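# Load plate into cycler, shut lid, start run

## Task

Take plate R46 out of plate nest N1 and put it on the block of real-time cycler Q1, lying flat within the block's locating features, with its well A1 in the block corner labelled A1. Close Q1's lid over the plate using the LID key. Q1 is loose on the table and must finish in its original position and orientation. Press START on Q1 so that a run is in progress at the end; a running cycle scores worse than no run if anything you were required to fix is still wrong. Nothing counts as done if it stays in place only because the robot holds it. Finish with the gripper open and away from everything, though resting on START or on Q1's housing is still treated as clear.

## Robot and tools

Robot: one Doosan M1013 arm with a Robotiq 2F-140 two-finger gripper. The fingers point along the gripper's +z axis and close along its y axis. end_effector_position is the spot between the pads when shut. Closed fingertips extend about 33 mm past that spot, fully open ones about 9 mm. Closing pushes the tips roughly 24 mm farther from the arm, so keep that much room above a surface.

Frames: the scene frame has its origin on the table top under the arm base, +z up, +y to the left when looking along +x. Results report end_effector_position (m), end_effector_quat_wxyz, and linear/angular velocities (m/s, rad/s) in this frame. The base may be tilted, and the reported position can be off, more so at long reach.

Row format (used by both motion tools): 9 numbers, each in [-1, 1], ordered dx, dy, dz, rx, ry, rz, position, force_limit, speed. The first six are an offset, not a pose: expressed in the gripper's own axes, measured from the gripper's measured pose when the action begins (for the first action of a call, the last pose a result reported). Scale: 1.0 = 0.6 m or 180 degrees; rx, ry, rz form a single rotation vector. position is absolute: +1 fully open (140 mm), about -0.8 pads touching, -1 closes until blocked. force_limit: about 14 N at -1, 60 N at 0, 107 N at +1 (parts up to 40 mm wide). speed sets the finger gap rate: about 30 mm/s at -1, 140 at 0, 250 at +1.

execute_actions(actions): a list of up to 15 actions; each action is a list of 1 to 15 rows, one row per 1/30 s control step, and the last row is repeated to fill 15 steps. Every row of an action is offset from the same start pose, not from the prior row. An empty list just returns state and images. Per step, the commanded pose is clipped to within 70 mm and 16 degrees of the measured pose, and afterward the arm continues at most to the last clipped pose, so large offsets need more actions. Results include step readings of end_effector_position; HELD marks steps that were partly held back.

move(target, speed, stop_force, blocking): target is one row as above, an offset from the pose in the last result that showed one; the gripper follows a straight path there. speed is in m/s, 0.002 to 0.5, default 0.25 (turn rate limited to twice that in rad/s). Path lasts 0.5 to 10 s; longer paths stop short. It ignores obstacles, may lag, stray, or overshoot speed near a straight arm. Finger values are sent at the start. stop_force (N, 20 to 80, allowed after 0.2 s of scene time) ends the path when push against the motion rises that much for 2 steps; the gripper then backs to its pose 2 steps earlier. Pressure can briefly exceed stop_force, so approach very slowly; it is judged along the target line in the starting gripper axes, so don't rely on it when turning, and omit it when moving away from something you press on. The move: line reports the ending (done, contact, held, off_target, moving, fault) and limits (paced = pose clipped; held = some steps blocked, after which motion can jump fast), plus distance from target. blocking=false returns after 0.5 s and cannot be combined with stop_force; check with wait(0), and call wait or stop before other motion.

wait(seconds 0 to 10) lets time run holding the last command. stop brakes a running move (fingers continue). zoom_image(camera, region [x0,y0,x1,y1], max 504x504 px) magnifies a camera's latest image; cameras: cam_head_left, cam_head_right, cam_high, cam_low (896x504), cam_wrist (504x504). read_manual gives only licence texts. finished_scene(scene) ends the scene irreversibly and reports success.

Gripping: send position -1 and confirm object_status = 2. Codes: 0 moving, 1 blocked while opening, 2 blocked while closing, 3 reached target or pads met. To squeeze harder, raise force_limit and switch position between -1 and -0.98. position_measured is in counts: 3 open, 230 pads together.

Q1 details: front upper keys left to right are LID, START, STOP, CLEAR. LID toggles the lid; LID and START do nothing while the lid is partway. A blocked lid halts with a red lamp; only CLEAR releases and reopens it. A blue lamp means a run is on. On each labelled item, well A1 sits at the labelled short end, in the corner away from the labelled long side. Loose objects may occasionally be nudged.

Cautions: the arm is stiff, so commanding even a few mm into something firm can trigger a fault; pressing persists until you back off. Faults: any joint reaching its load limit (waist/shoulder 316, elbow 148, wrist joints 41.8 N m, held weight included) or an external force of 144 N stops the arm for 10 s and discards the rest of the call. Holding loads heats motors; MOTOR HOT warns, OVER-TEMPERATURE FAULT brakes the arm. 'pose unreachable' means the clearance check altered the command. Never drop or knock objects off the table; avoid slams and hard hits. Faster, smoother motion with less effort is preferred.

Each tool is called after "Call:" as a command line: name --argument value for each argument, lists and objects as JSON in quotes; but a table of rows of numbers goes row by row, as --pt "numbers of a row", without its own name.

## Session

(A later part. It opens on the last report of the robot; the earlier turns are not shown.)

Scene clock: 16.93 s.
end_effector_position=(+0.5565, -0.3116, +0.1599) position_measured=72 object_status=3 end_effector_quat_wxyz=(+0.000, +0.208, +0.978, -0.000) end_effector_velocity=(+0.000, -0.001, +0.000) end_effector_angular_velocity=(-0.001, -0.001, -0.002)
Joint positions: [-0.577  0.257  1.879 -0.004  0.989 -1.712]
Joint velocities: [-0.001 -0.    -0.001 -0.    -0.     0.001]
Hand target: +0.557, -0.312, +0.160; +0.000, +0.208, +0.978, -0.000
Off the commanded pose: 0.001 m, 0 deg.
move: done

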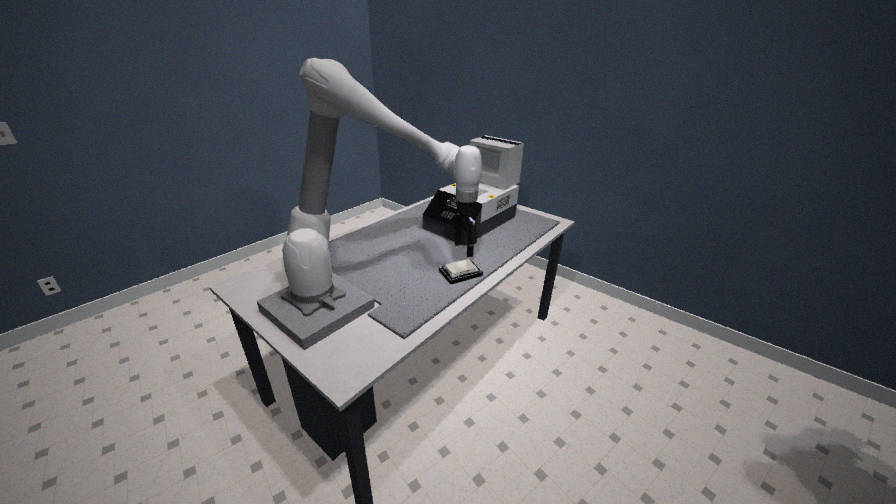

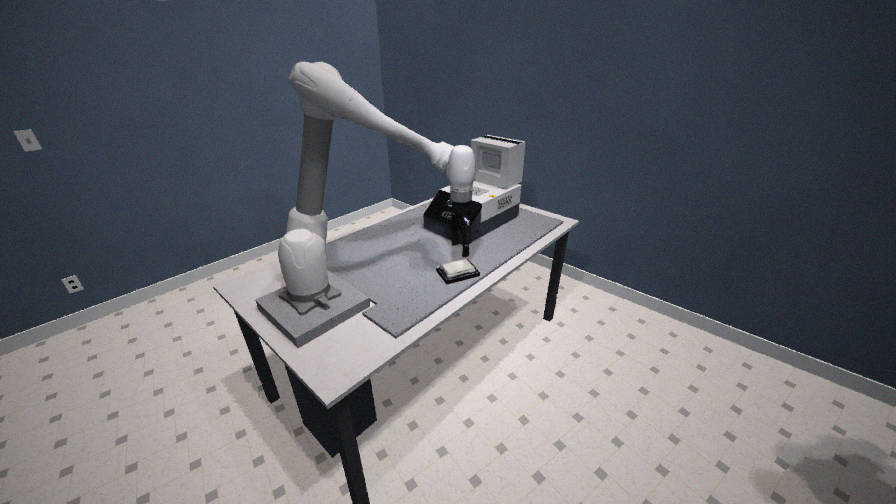

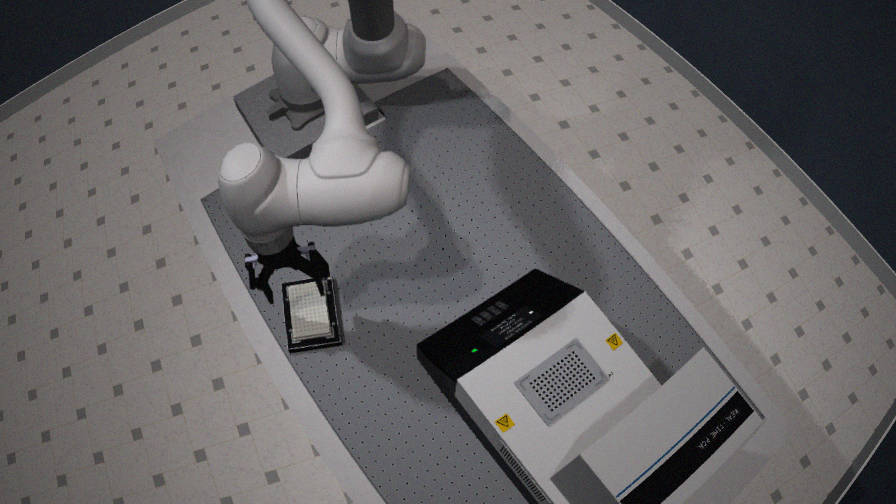

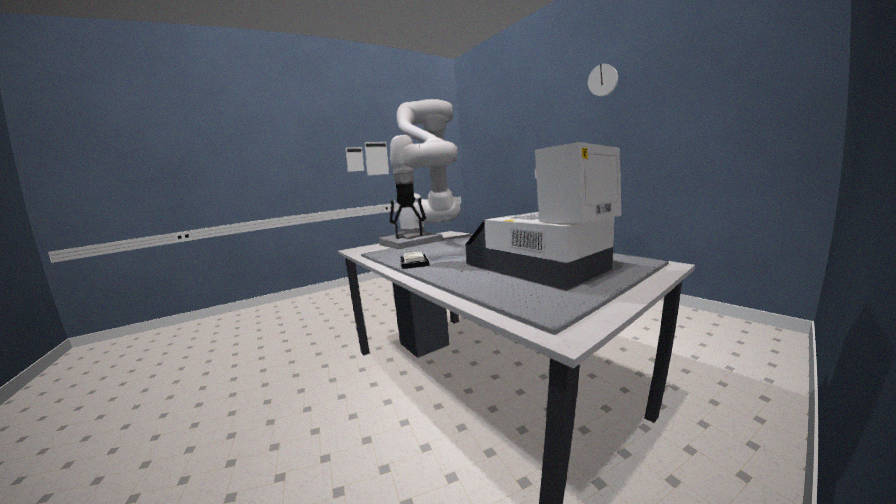

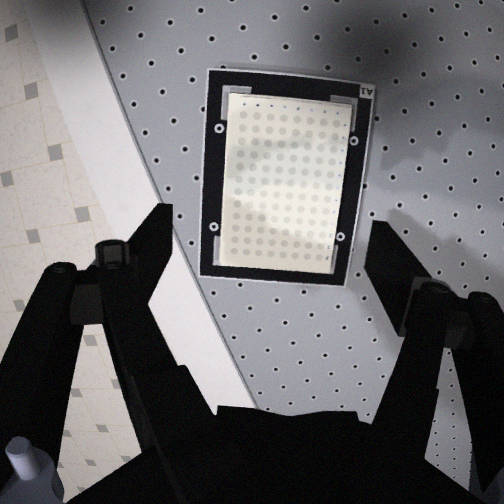

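Call:
move --target '[0.003,0.016,0.125,0,0,0.02,0.45,0,0.5]' --speed 0.15

Scene clock: 18.73 s.
end_effector_position=(+0.5588, -0.3020, +0.0849) position_measured=72 object_status=3 end_effector_quat_wxyz=(+0.000, +0.238, +0.971, +0.000) end_effector_velocity=(-0.000, -0.001, -0.000) end_effector_angular_velocity=(-0.001, +0.001, +0.001)
Joint positions: [-0.563  0.331  1.942 -0.005  0.852 -1.634]
Joint velocities: [-0.     0.001 -0.    -0.002 -0.    -0.   ]
Hand target: +0.559, -0.302, +0.085; +0.000, +0.238, +0.971, +0.000
Off the commanded pose: 0.000 m, 0 deg.
move: done

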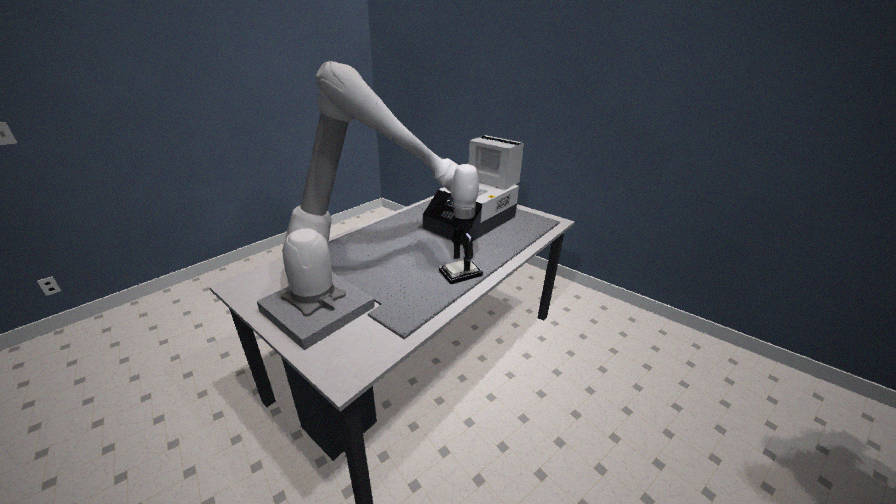

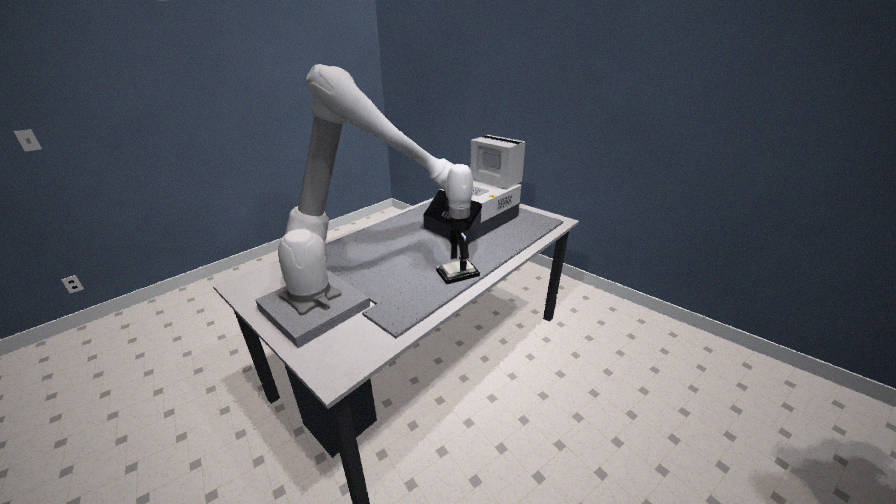

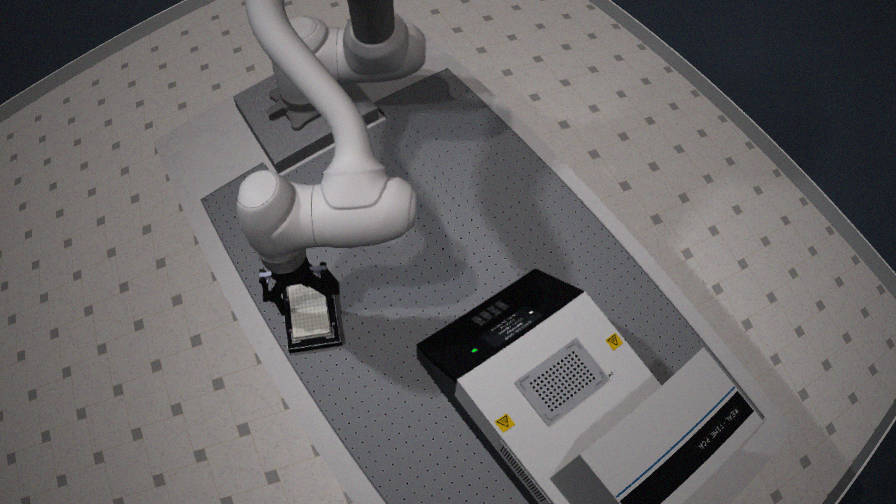

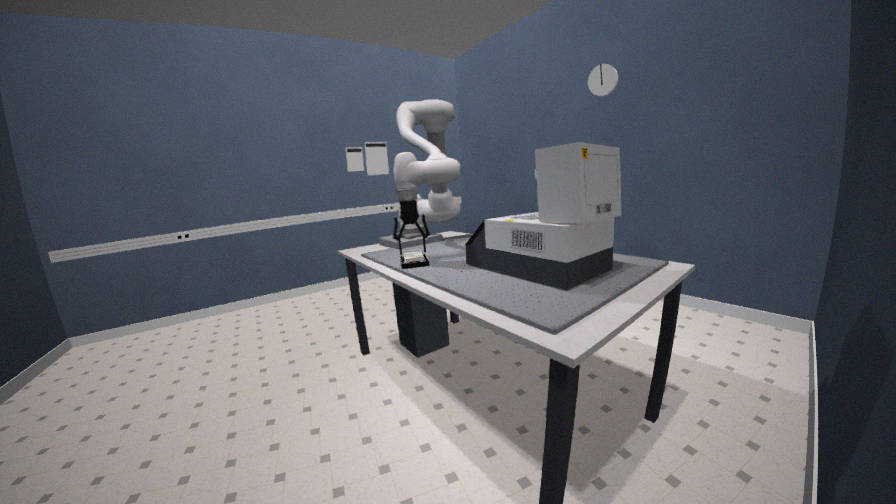

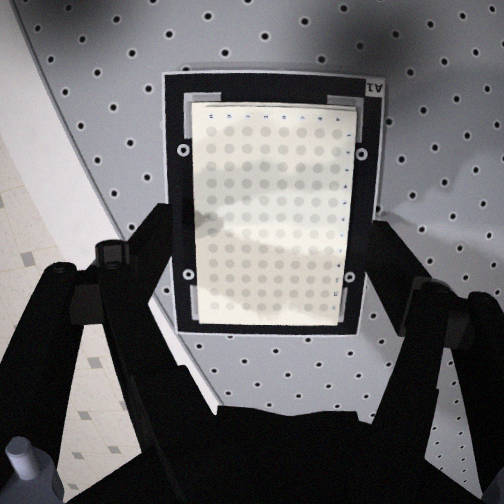

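Call:
move --target '[0,0,0.031,0,0,0,0.45,0,0.5]' --speed 0.05

Scene clock: 21.00 s.
end_effector_position=(+0.5588, -0.3019, +0.0664) position_measured=72 object_status=3 end_effector_quat_wxyz=(+0.000, +0.238, +0.971, +0.000) end_effector_velocity=(-0.000, -0.000, +0.000) end_effector_angular_velocity=(-0.000, +0.000, -0.000)
Joint positions: [-0.563  0.352  1.954 -0.005  0.819 -1.634]
Joint velocities: [-0.001 -0.    -0.    -0.001  0.001  0.   ]
Hand target: +0.559, -0.302, +0.066; +0.000, +0.238, +0.971, +0.000
Off the commanded pose: 0.000 m, 0 deg.
move: done

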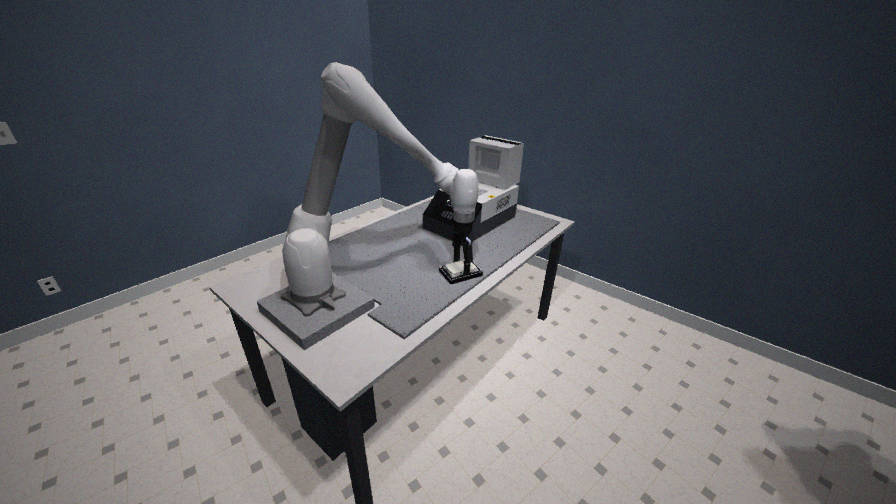

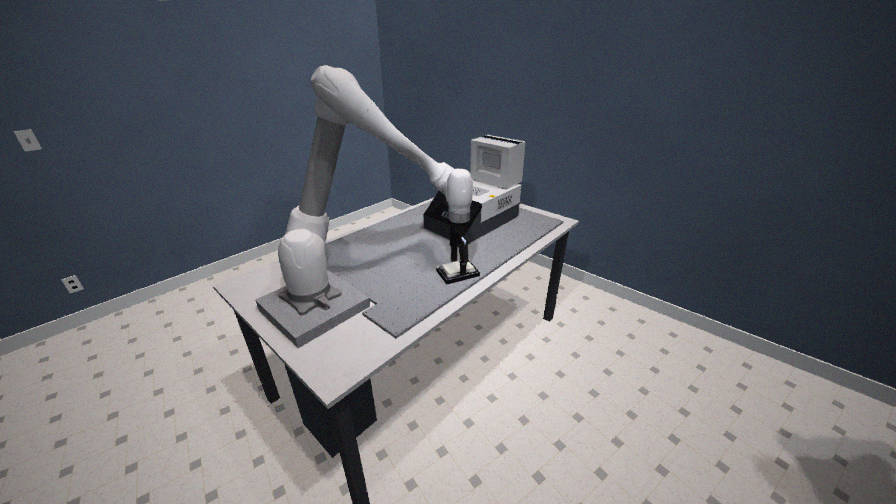

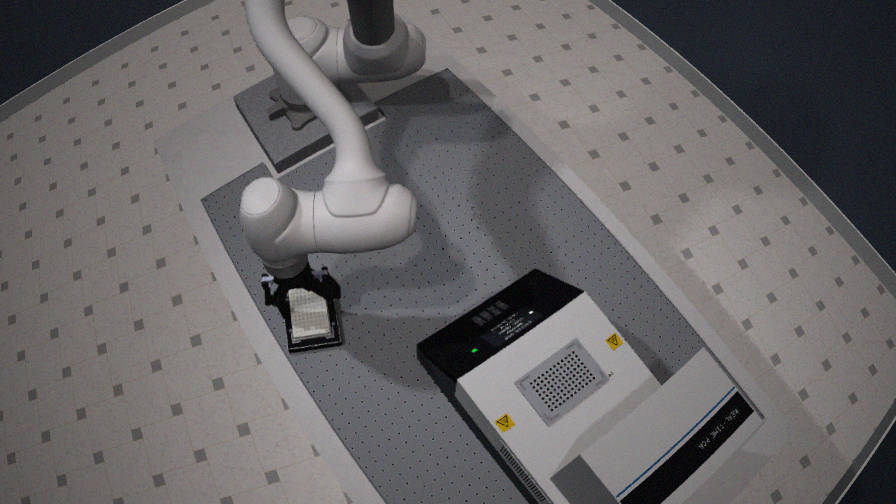

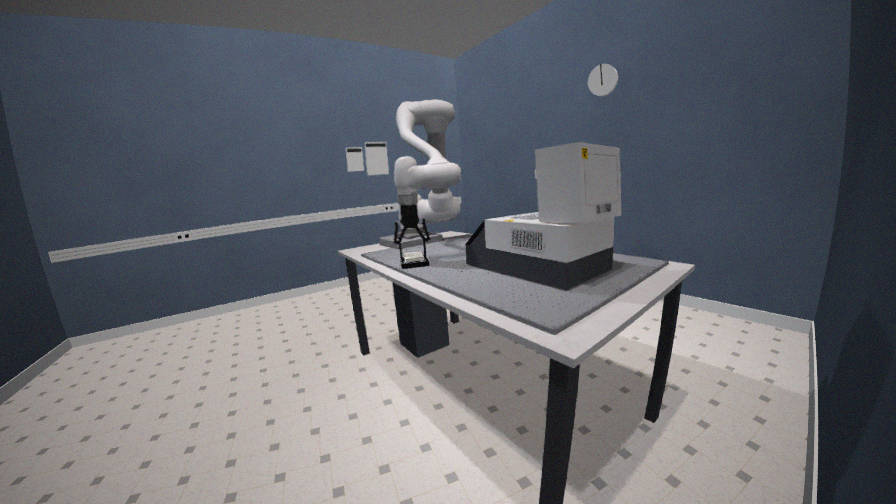

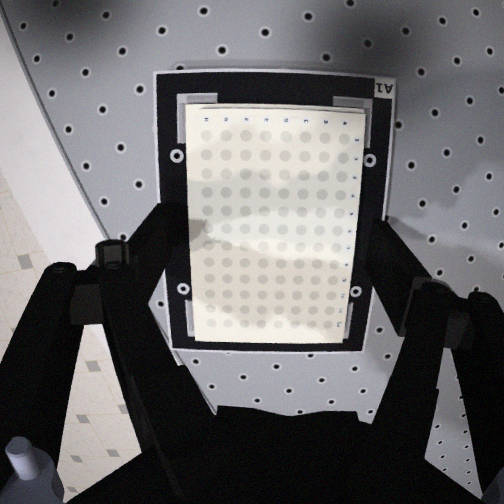

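Call:
execute_actions --actions '[]'

Scene clock: 21.60 s.
end_effector_position=(+0.5588, -0.3020, +0.0664) position_measured=72 object_status=3 end_effector_quat_wxyz=(+0.000, +0.238, +0.971, +0.000) end_effector_velocity=(-0.000, -0.000, +0.000) end_effector_angular_velocity=(+0.000, -0.000, -0.001)
Joint positions: [-0.563  0.352  1.954 -0.005  0.819 -1.634]
Joint velocities: [-0.    -0.001 -0.     0.001  0.001  0.001]
Hand target: +0.559, -0.302, +0.066; +0.000, +0.238, +0.971, +0.000
Off the commanded pose: 0.000 m, 0 deg.

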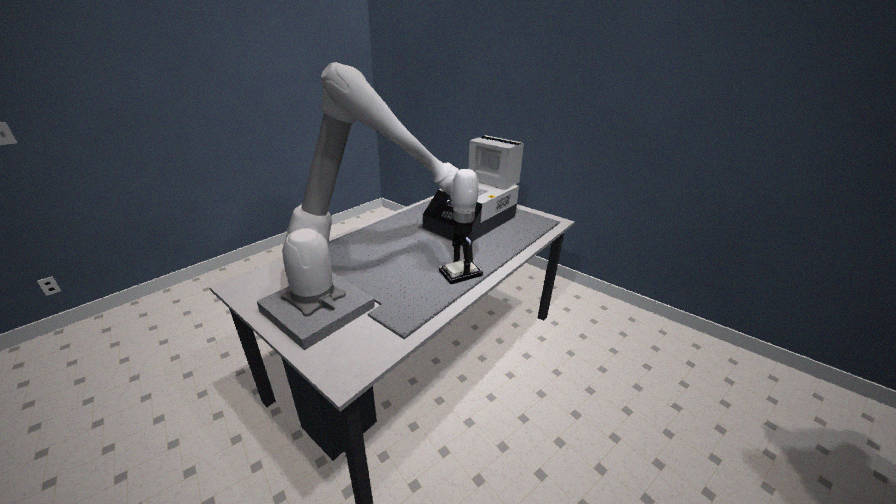

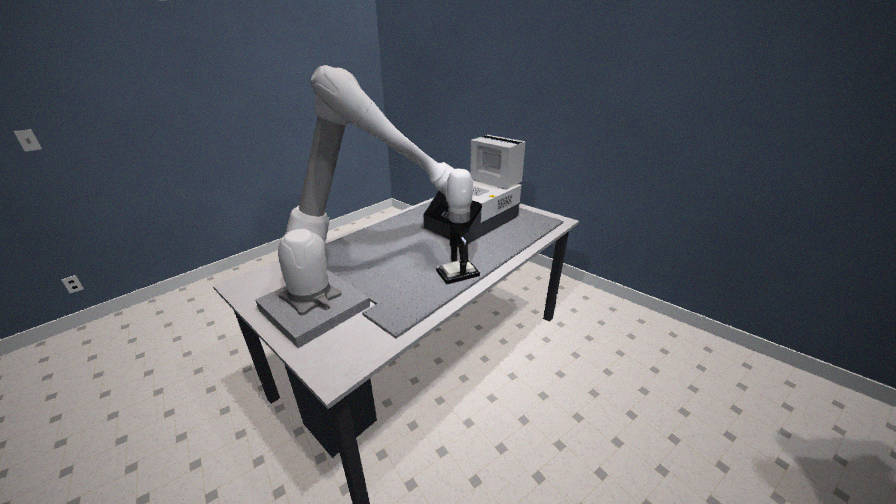

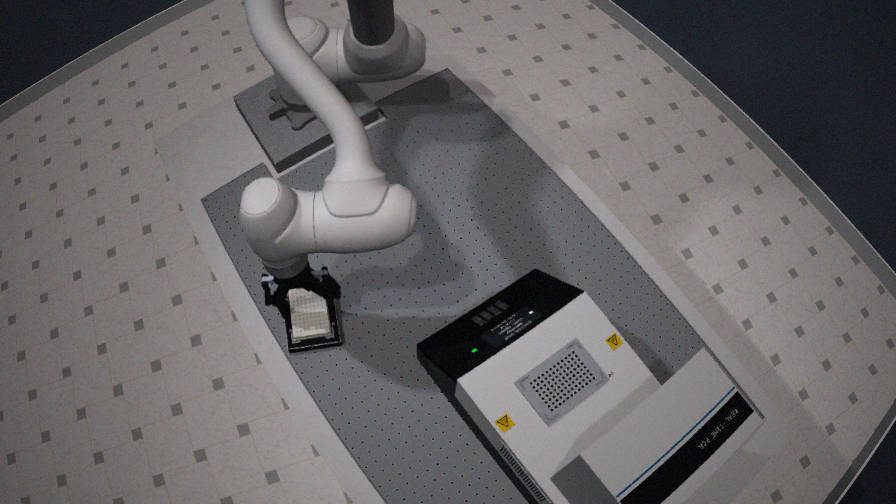

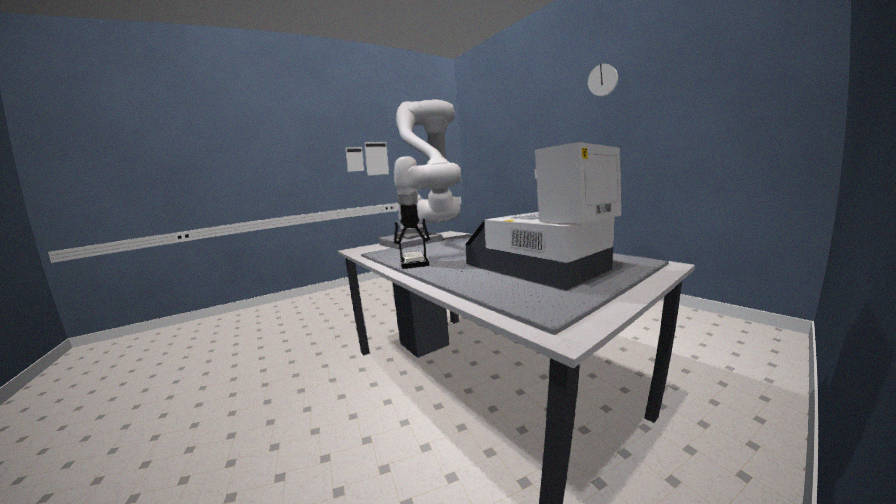

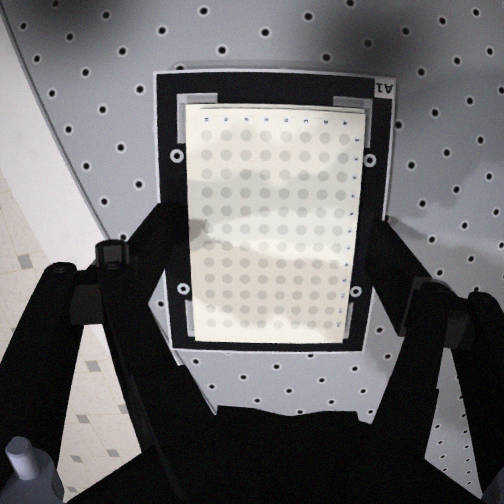

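Call:
execute_actions --actions '[[[0,0,0,0,0,0,-1,0,-0.5]],[[0,0,0,0,0,0,-1,0,-0.5]]]'

Scene clock: 22.80 s.
end_effector_position=(+0.5588, -0.3020, +0.0664) position_measured=106 object_status=2 end_effector_quat_wxyz=(+0.000, +0.238, +0.971, +0.000) end_effector_velocity=(+0.001, -0.000, +0.000) end_effector_angular_velocity=(-0.001, -0.002, +0.001)
Joint positions: [-0.563  0.352  1.954 -0.005  0.819 -1.634]
Joint velocities: [ 0.    -0.    -0.001  0.    -0.001 -0.   ]
Hand target: +0.559, -0.302, +0.066; +0.000, +0.238, +0.971, +0.000
Off the commanded pose: 0.000 m, 0 deg.
Step readings (end_effector_position; steps 1 to 15: 1st action; 16 to 30: 2nd action):
0: (+0.5588, -0.3020, +0.0664)
1: (+0.5588, -0.3020, +0.0664)
2: (+0.5588, -0.3020, +0.0664)
4: (+0.5588, -0.3020, +0.0664)
8: (+0.5588, -0.3020, +0.0664)
15: (+0.5588, -0.3020, +0.0664)
16: (+0.5588, -0.3020, +0.0664)
17: (+0.5588, -0.3020, +0.0664)
19: (+0.5588, -0.3020, +0.0664)
23: (+0.5588, -0.3020, +0.0664)
30: end_effector_position above

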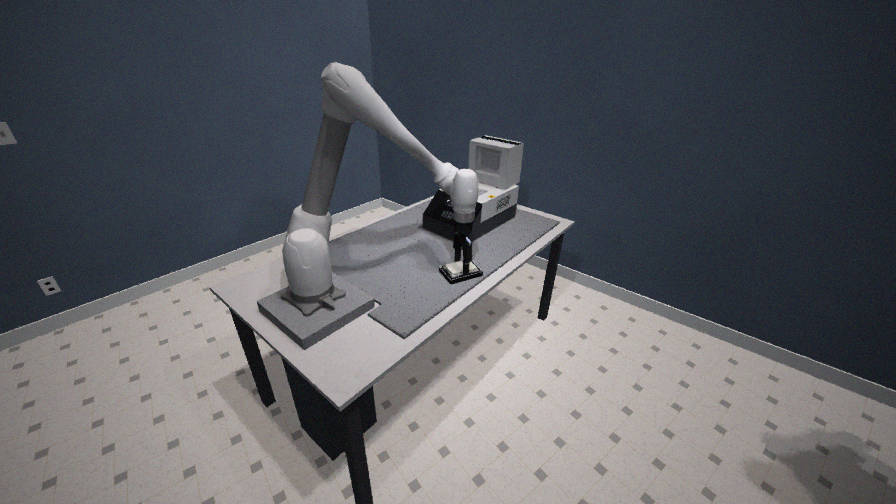

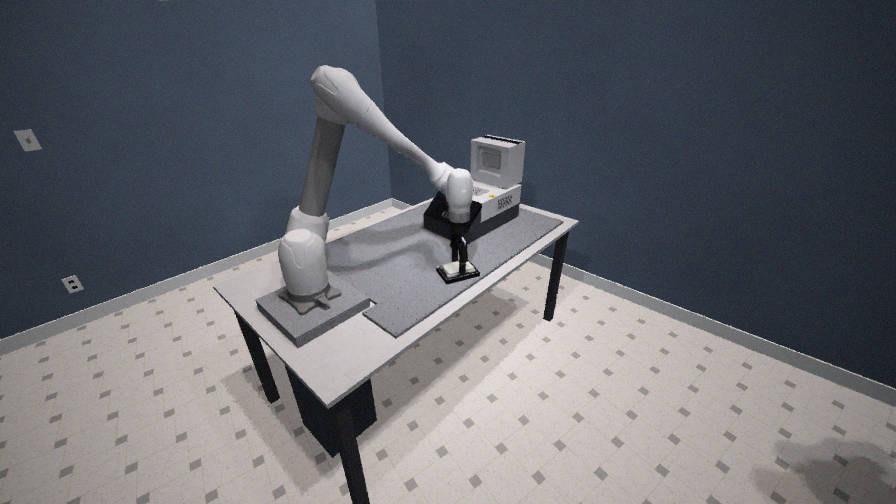

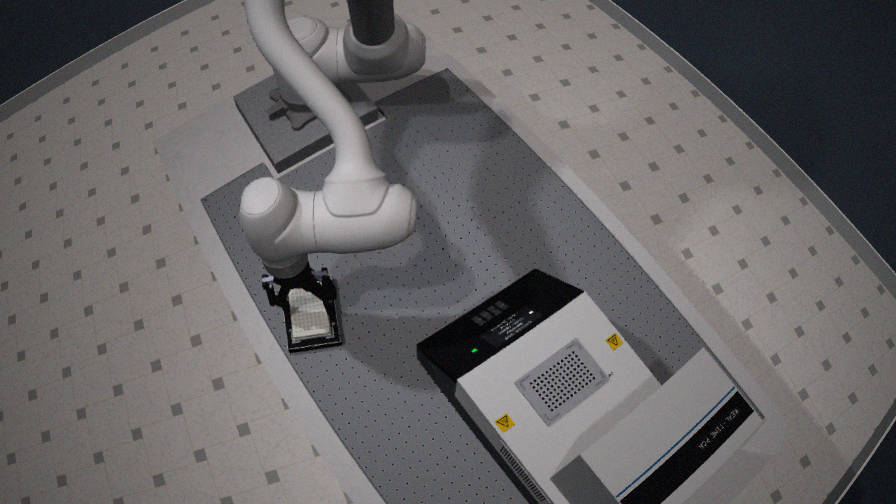

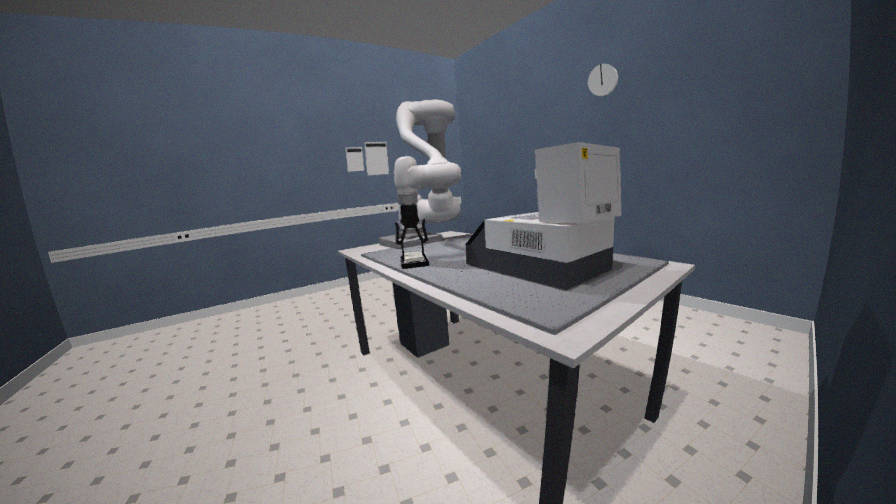

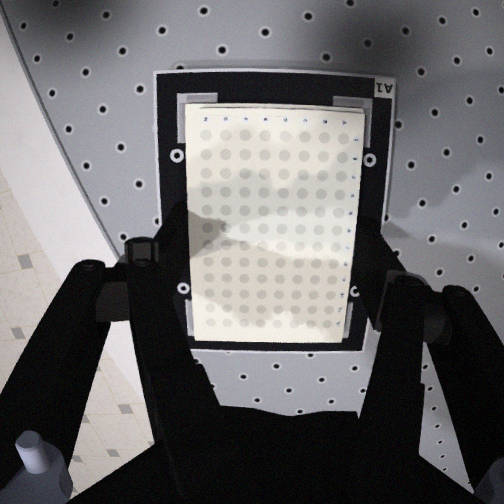

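Lift straight up.

Call:
move --target '[0,0,-0.425,0,0,0,-1,0,-0.5]' --speed 0.15

Scene clock: 24.93 s.
end_effector_position=(+0.5589, -0.3024, +0.3213) position_measured=107 object_status=2 end_effector_quat_wxyz=(+0.000, +0.239, +0.971, -0.000) end_effector_velocity=(+0.001, +0.001, +0.000) end_effector_angular_velocity=(+0.001, -0.001, +0.000)
Joint positions: [-0.562  0.14   1.706 -0.004  1.278 -1.635]
Joint velocities: [ 0.001  0.    -0.001  0.001  0.     0.001]
Hand target: +0.559, -0.302, +0.321; +0.000, +0.239, +0.971, -0.000
Off the commanded pose: 0.000 m, 0 deg.
move: done

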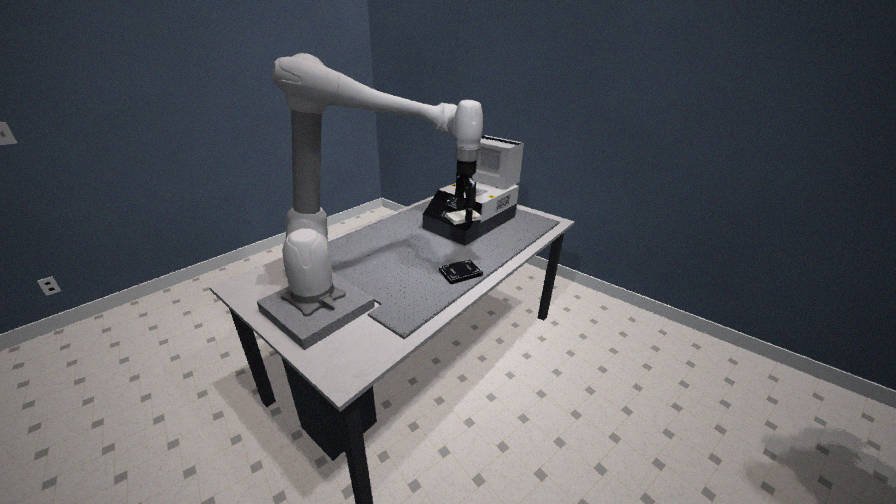

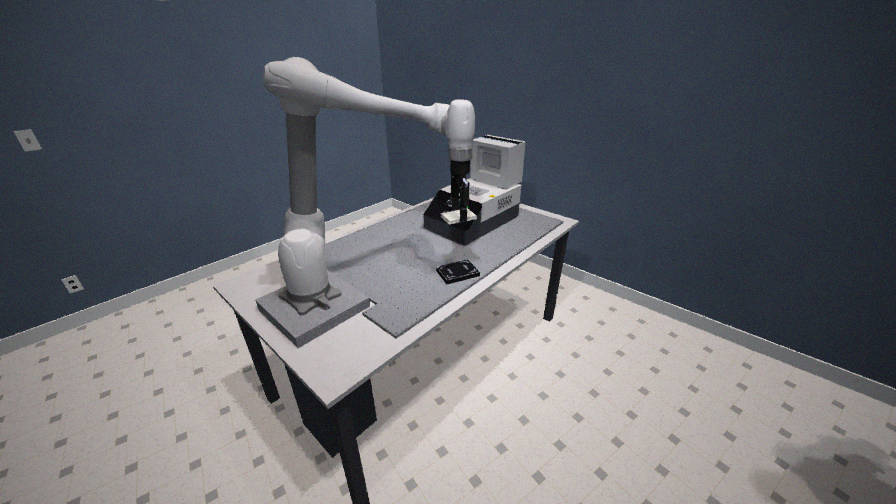

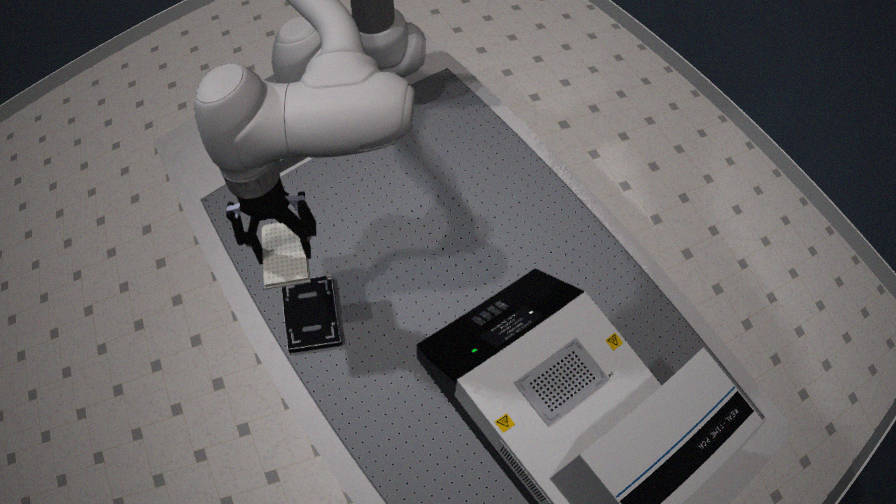

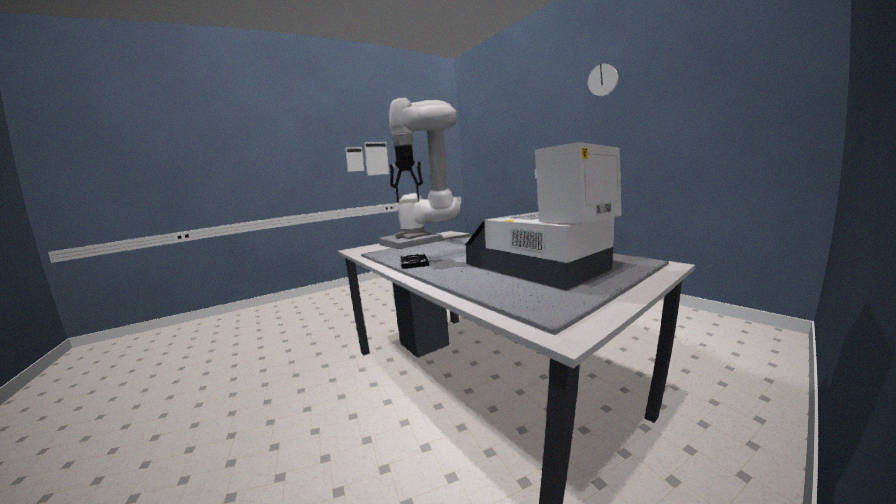

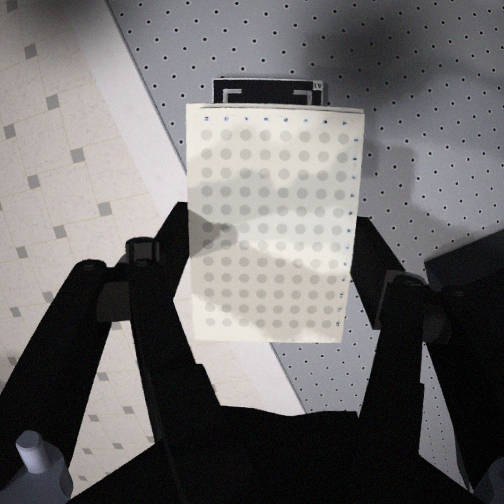

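Call:
move --target '[-0.4628,0.773,0,0,0,0.3856,-1,0,-0.5]' --speed 0.2

Scene clock: 28.63 s.
end_effector_position=(+1.0205, -0.0205, +0.3217) position_measured=107 object_status=2 end_effector_quat_wxyz=(+0.000, +0.749, +0.662, +0.000) end_effector_velocity=(+0.000, +0.001, +0.001) end_effector_angular_velocity=(-0.000, -0.001, +0.000)
Joint positions: [-0.062  0.824  0.669 -0.011  1.635  0.075]
Joint velocities: [ 0.001  0.    -0.001 -0.     0.     0.   ]
Hand target: +1.021, -0.020, +0.322; +0.000, +0.749, +0.662, +0.000
Off the commanded pose: 0.001 m, 0 deg.
move: done

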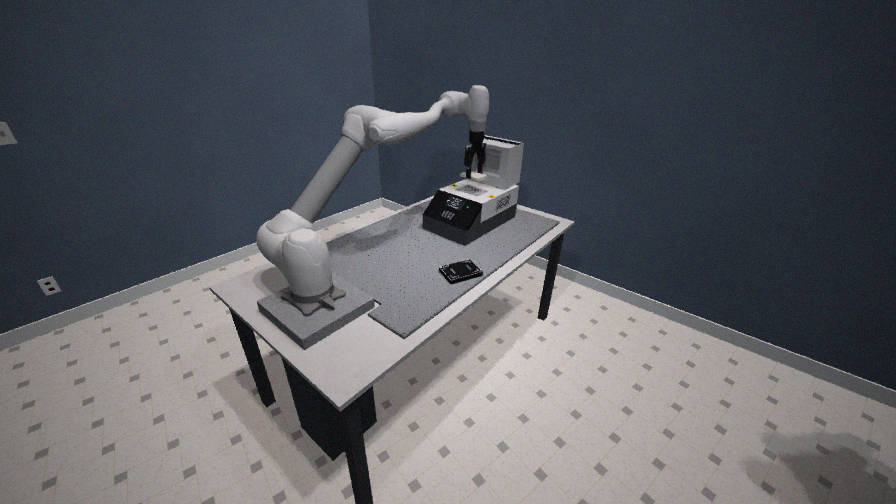

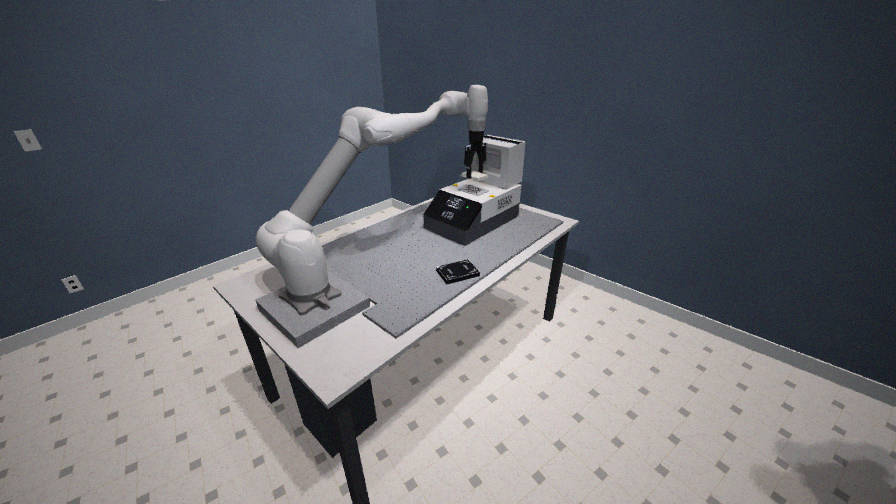

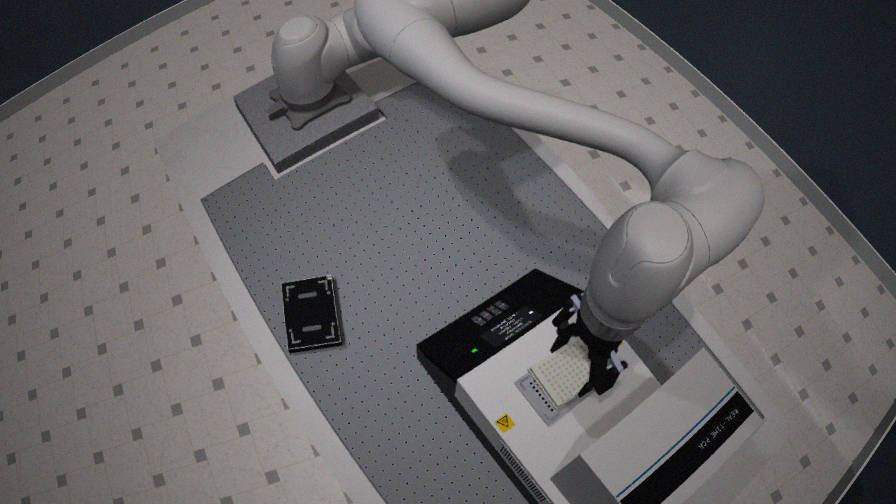

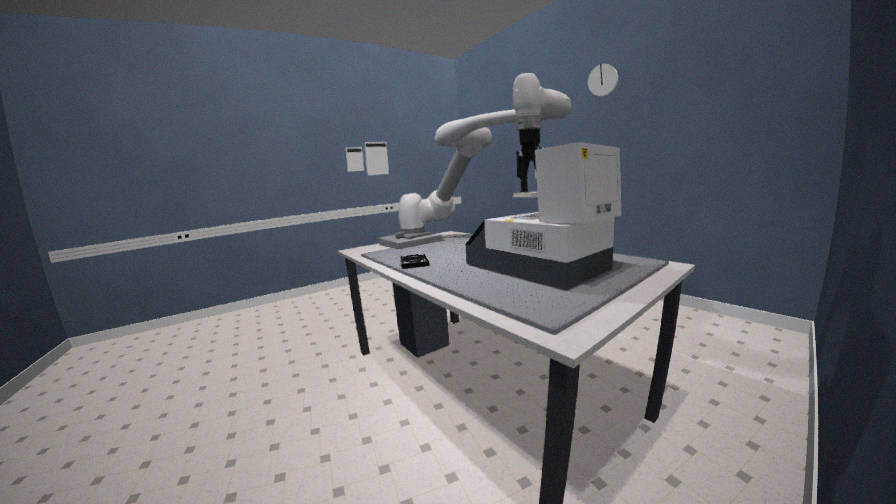

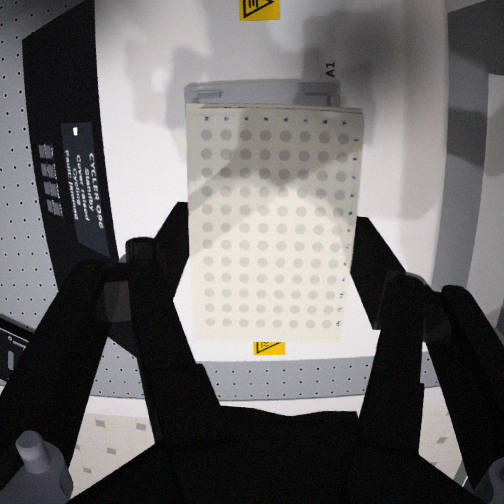

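Call:
zoom_image --camera "cam_wrist" --region '[150,40,402,166]'

Region (150, 40, 402, 166) of cam_wrist's 504x504 image, scaled by 2.000, with more detail than that image has.

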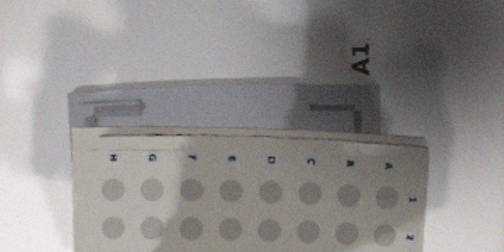

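Call:
move --target '[0,-0.0133,0.08,0,0,0,-1,0,-0.5]' --speed 0.06

Call:
zoom_image --camera "cam_wrist" --region '[150,40,402,166]'

Scene clock: 30.80 s.
end_effector_position=(+1.0126, -0.0195, +0.2737) position_measured=107 object_status=2 end_effector_quat_wxyz=(+0.000, +0.749, +0.662, +0.000) end_effector_velocity=(+0.000, -0.000, +0.000) end_effector_angular_velocity=(+0.000, -0.001, +0.000)
Joint positions: [-0.062  0.803  0.793 -0.011  1.532  0.076]
Joint velocities: [-0.     0.    -0.     0.    -0.001 -0.   ]
Hand target: +1.013, -0.019, +0.274; +0.000, +0.749, +0.662, +0.000
Off the commanded pose: 0.000 m, 0 deg.
move: done

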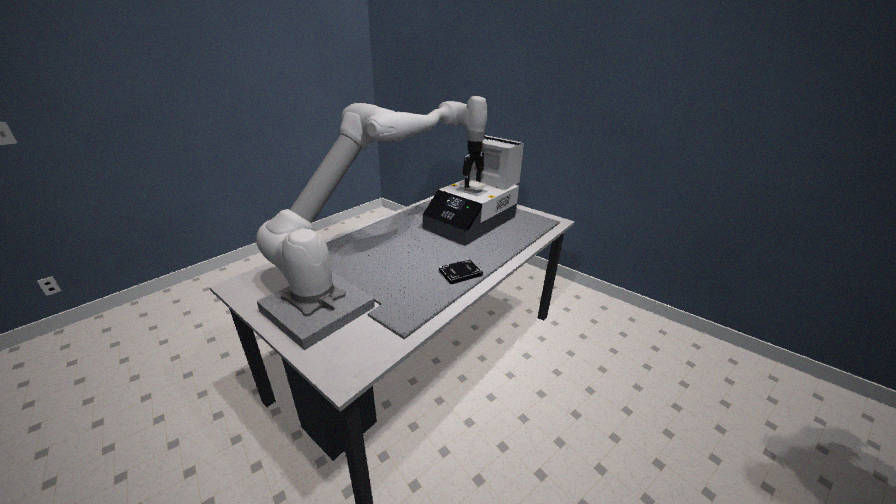

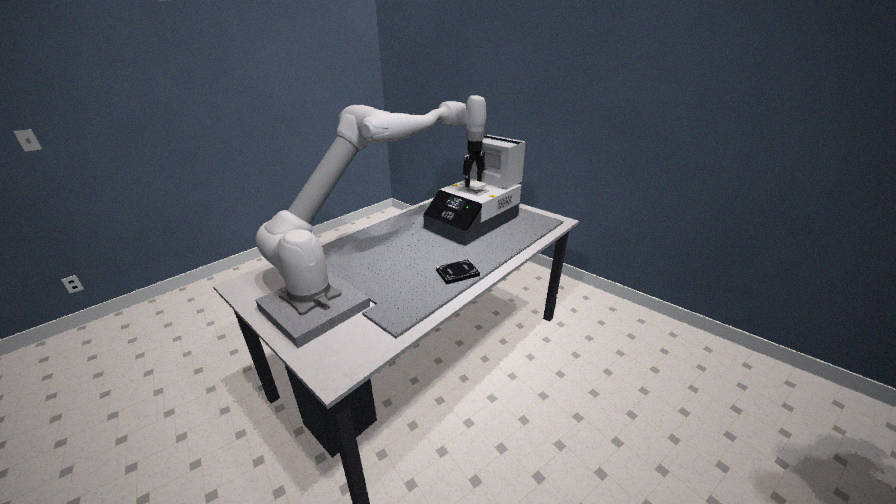

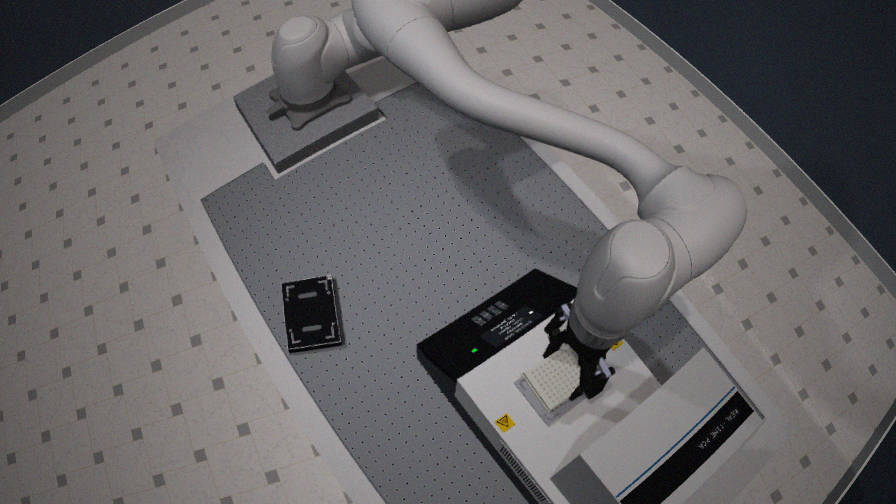

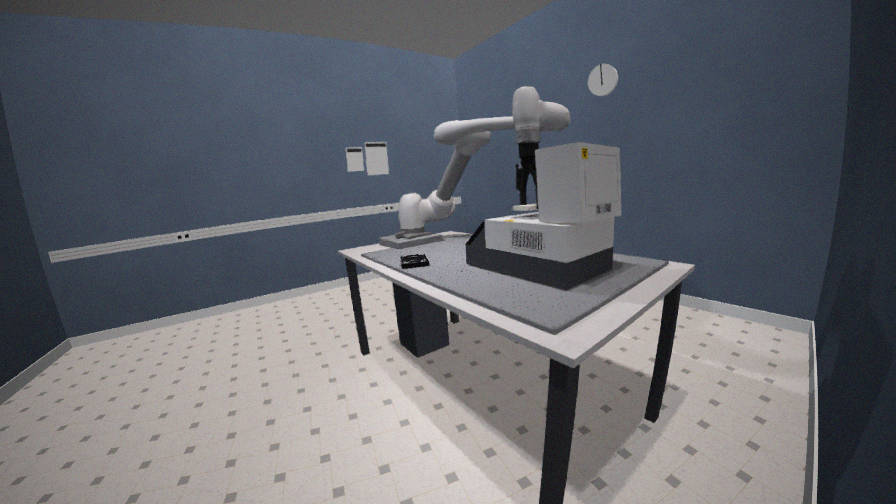

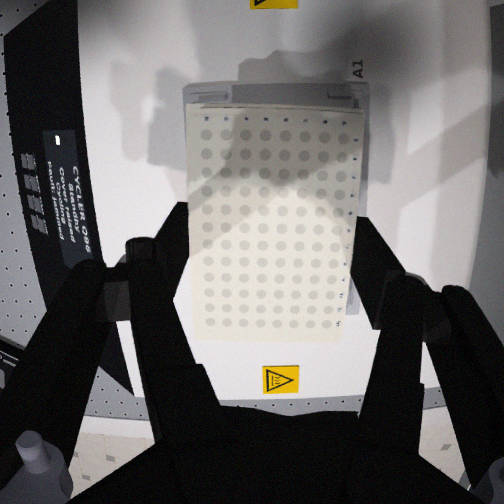

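Region (150, 40, 402, 166) of cam_wrist's 504x504 image, scaled by 2.000, with more detail than that image has.

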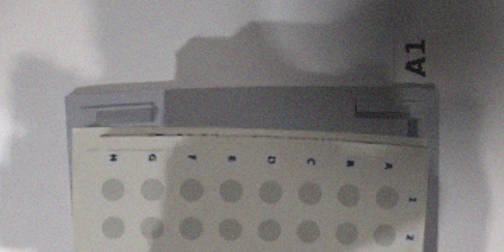

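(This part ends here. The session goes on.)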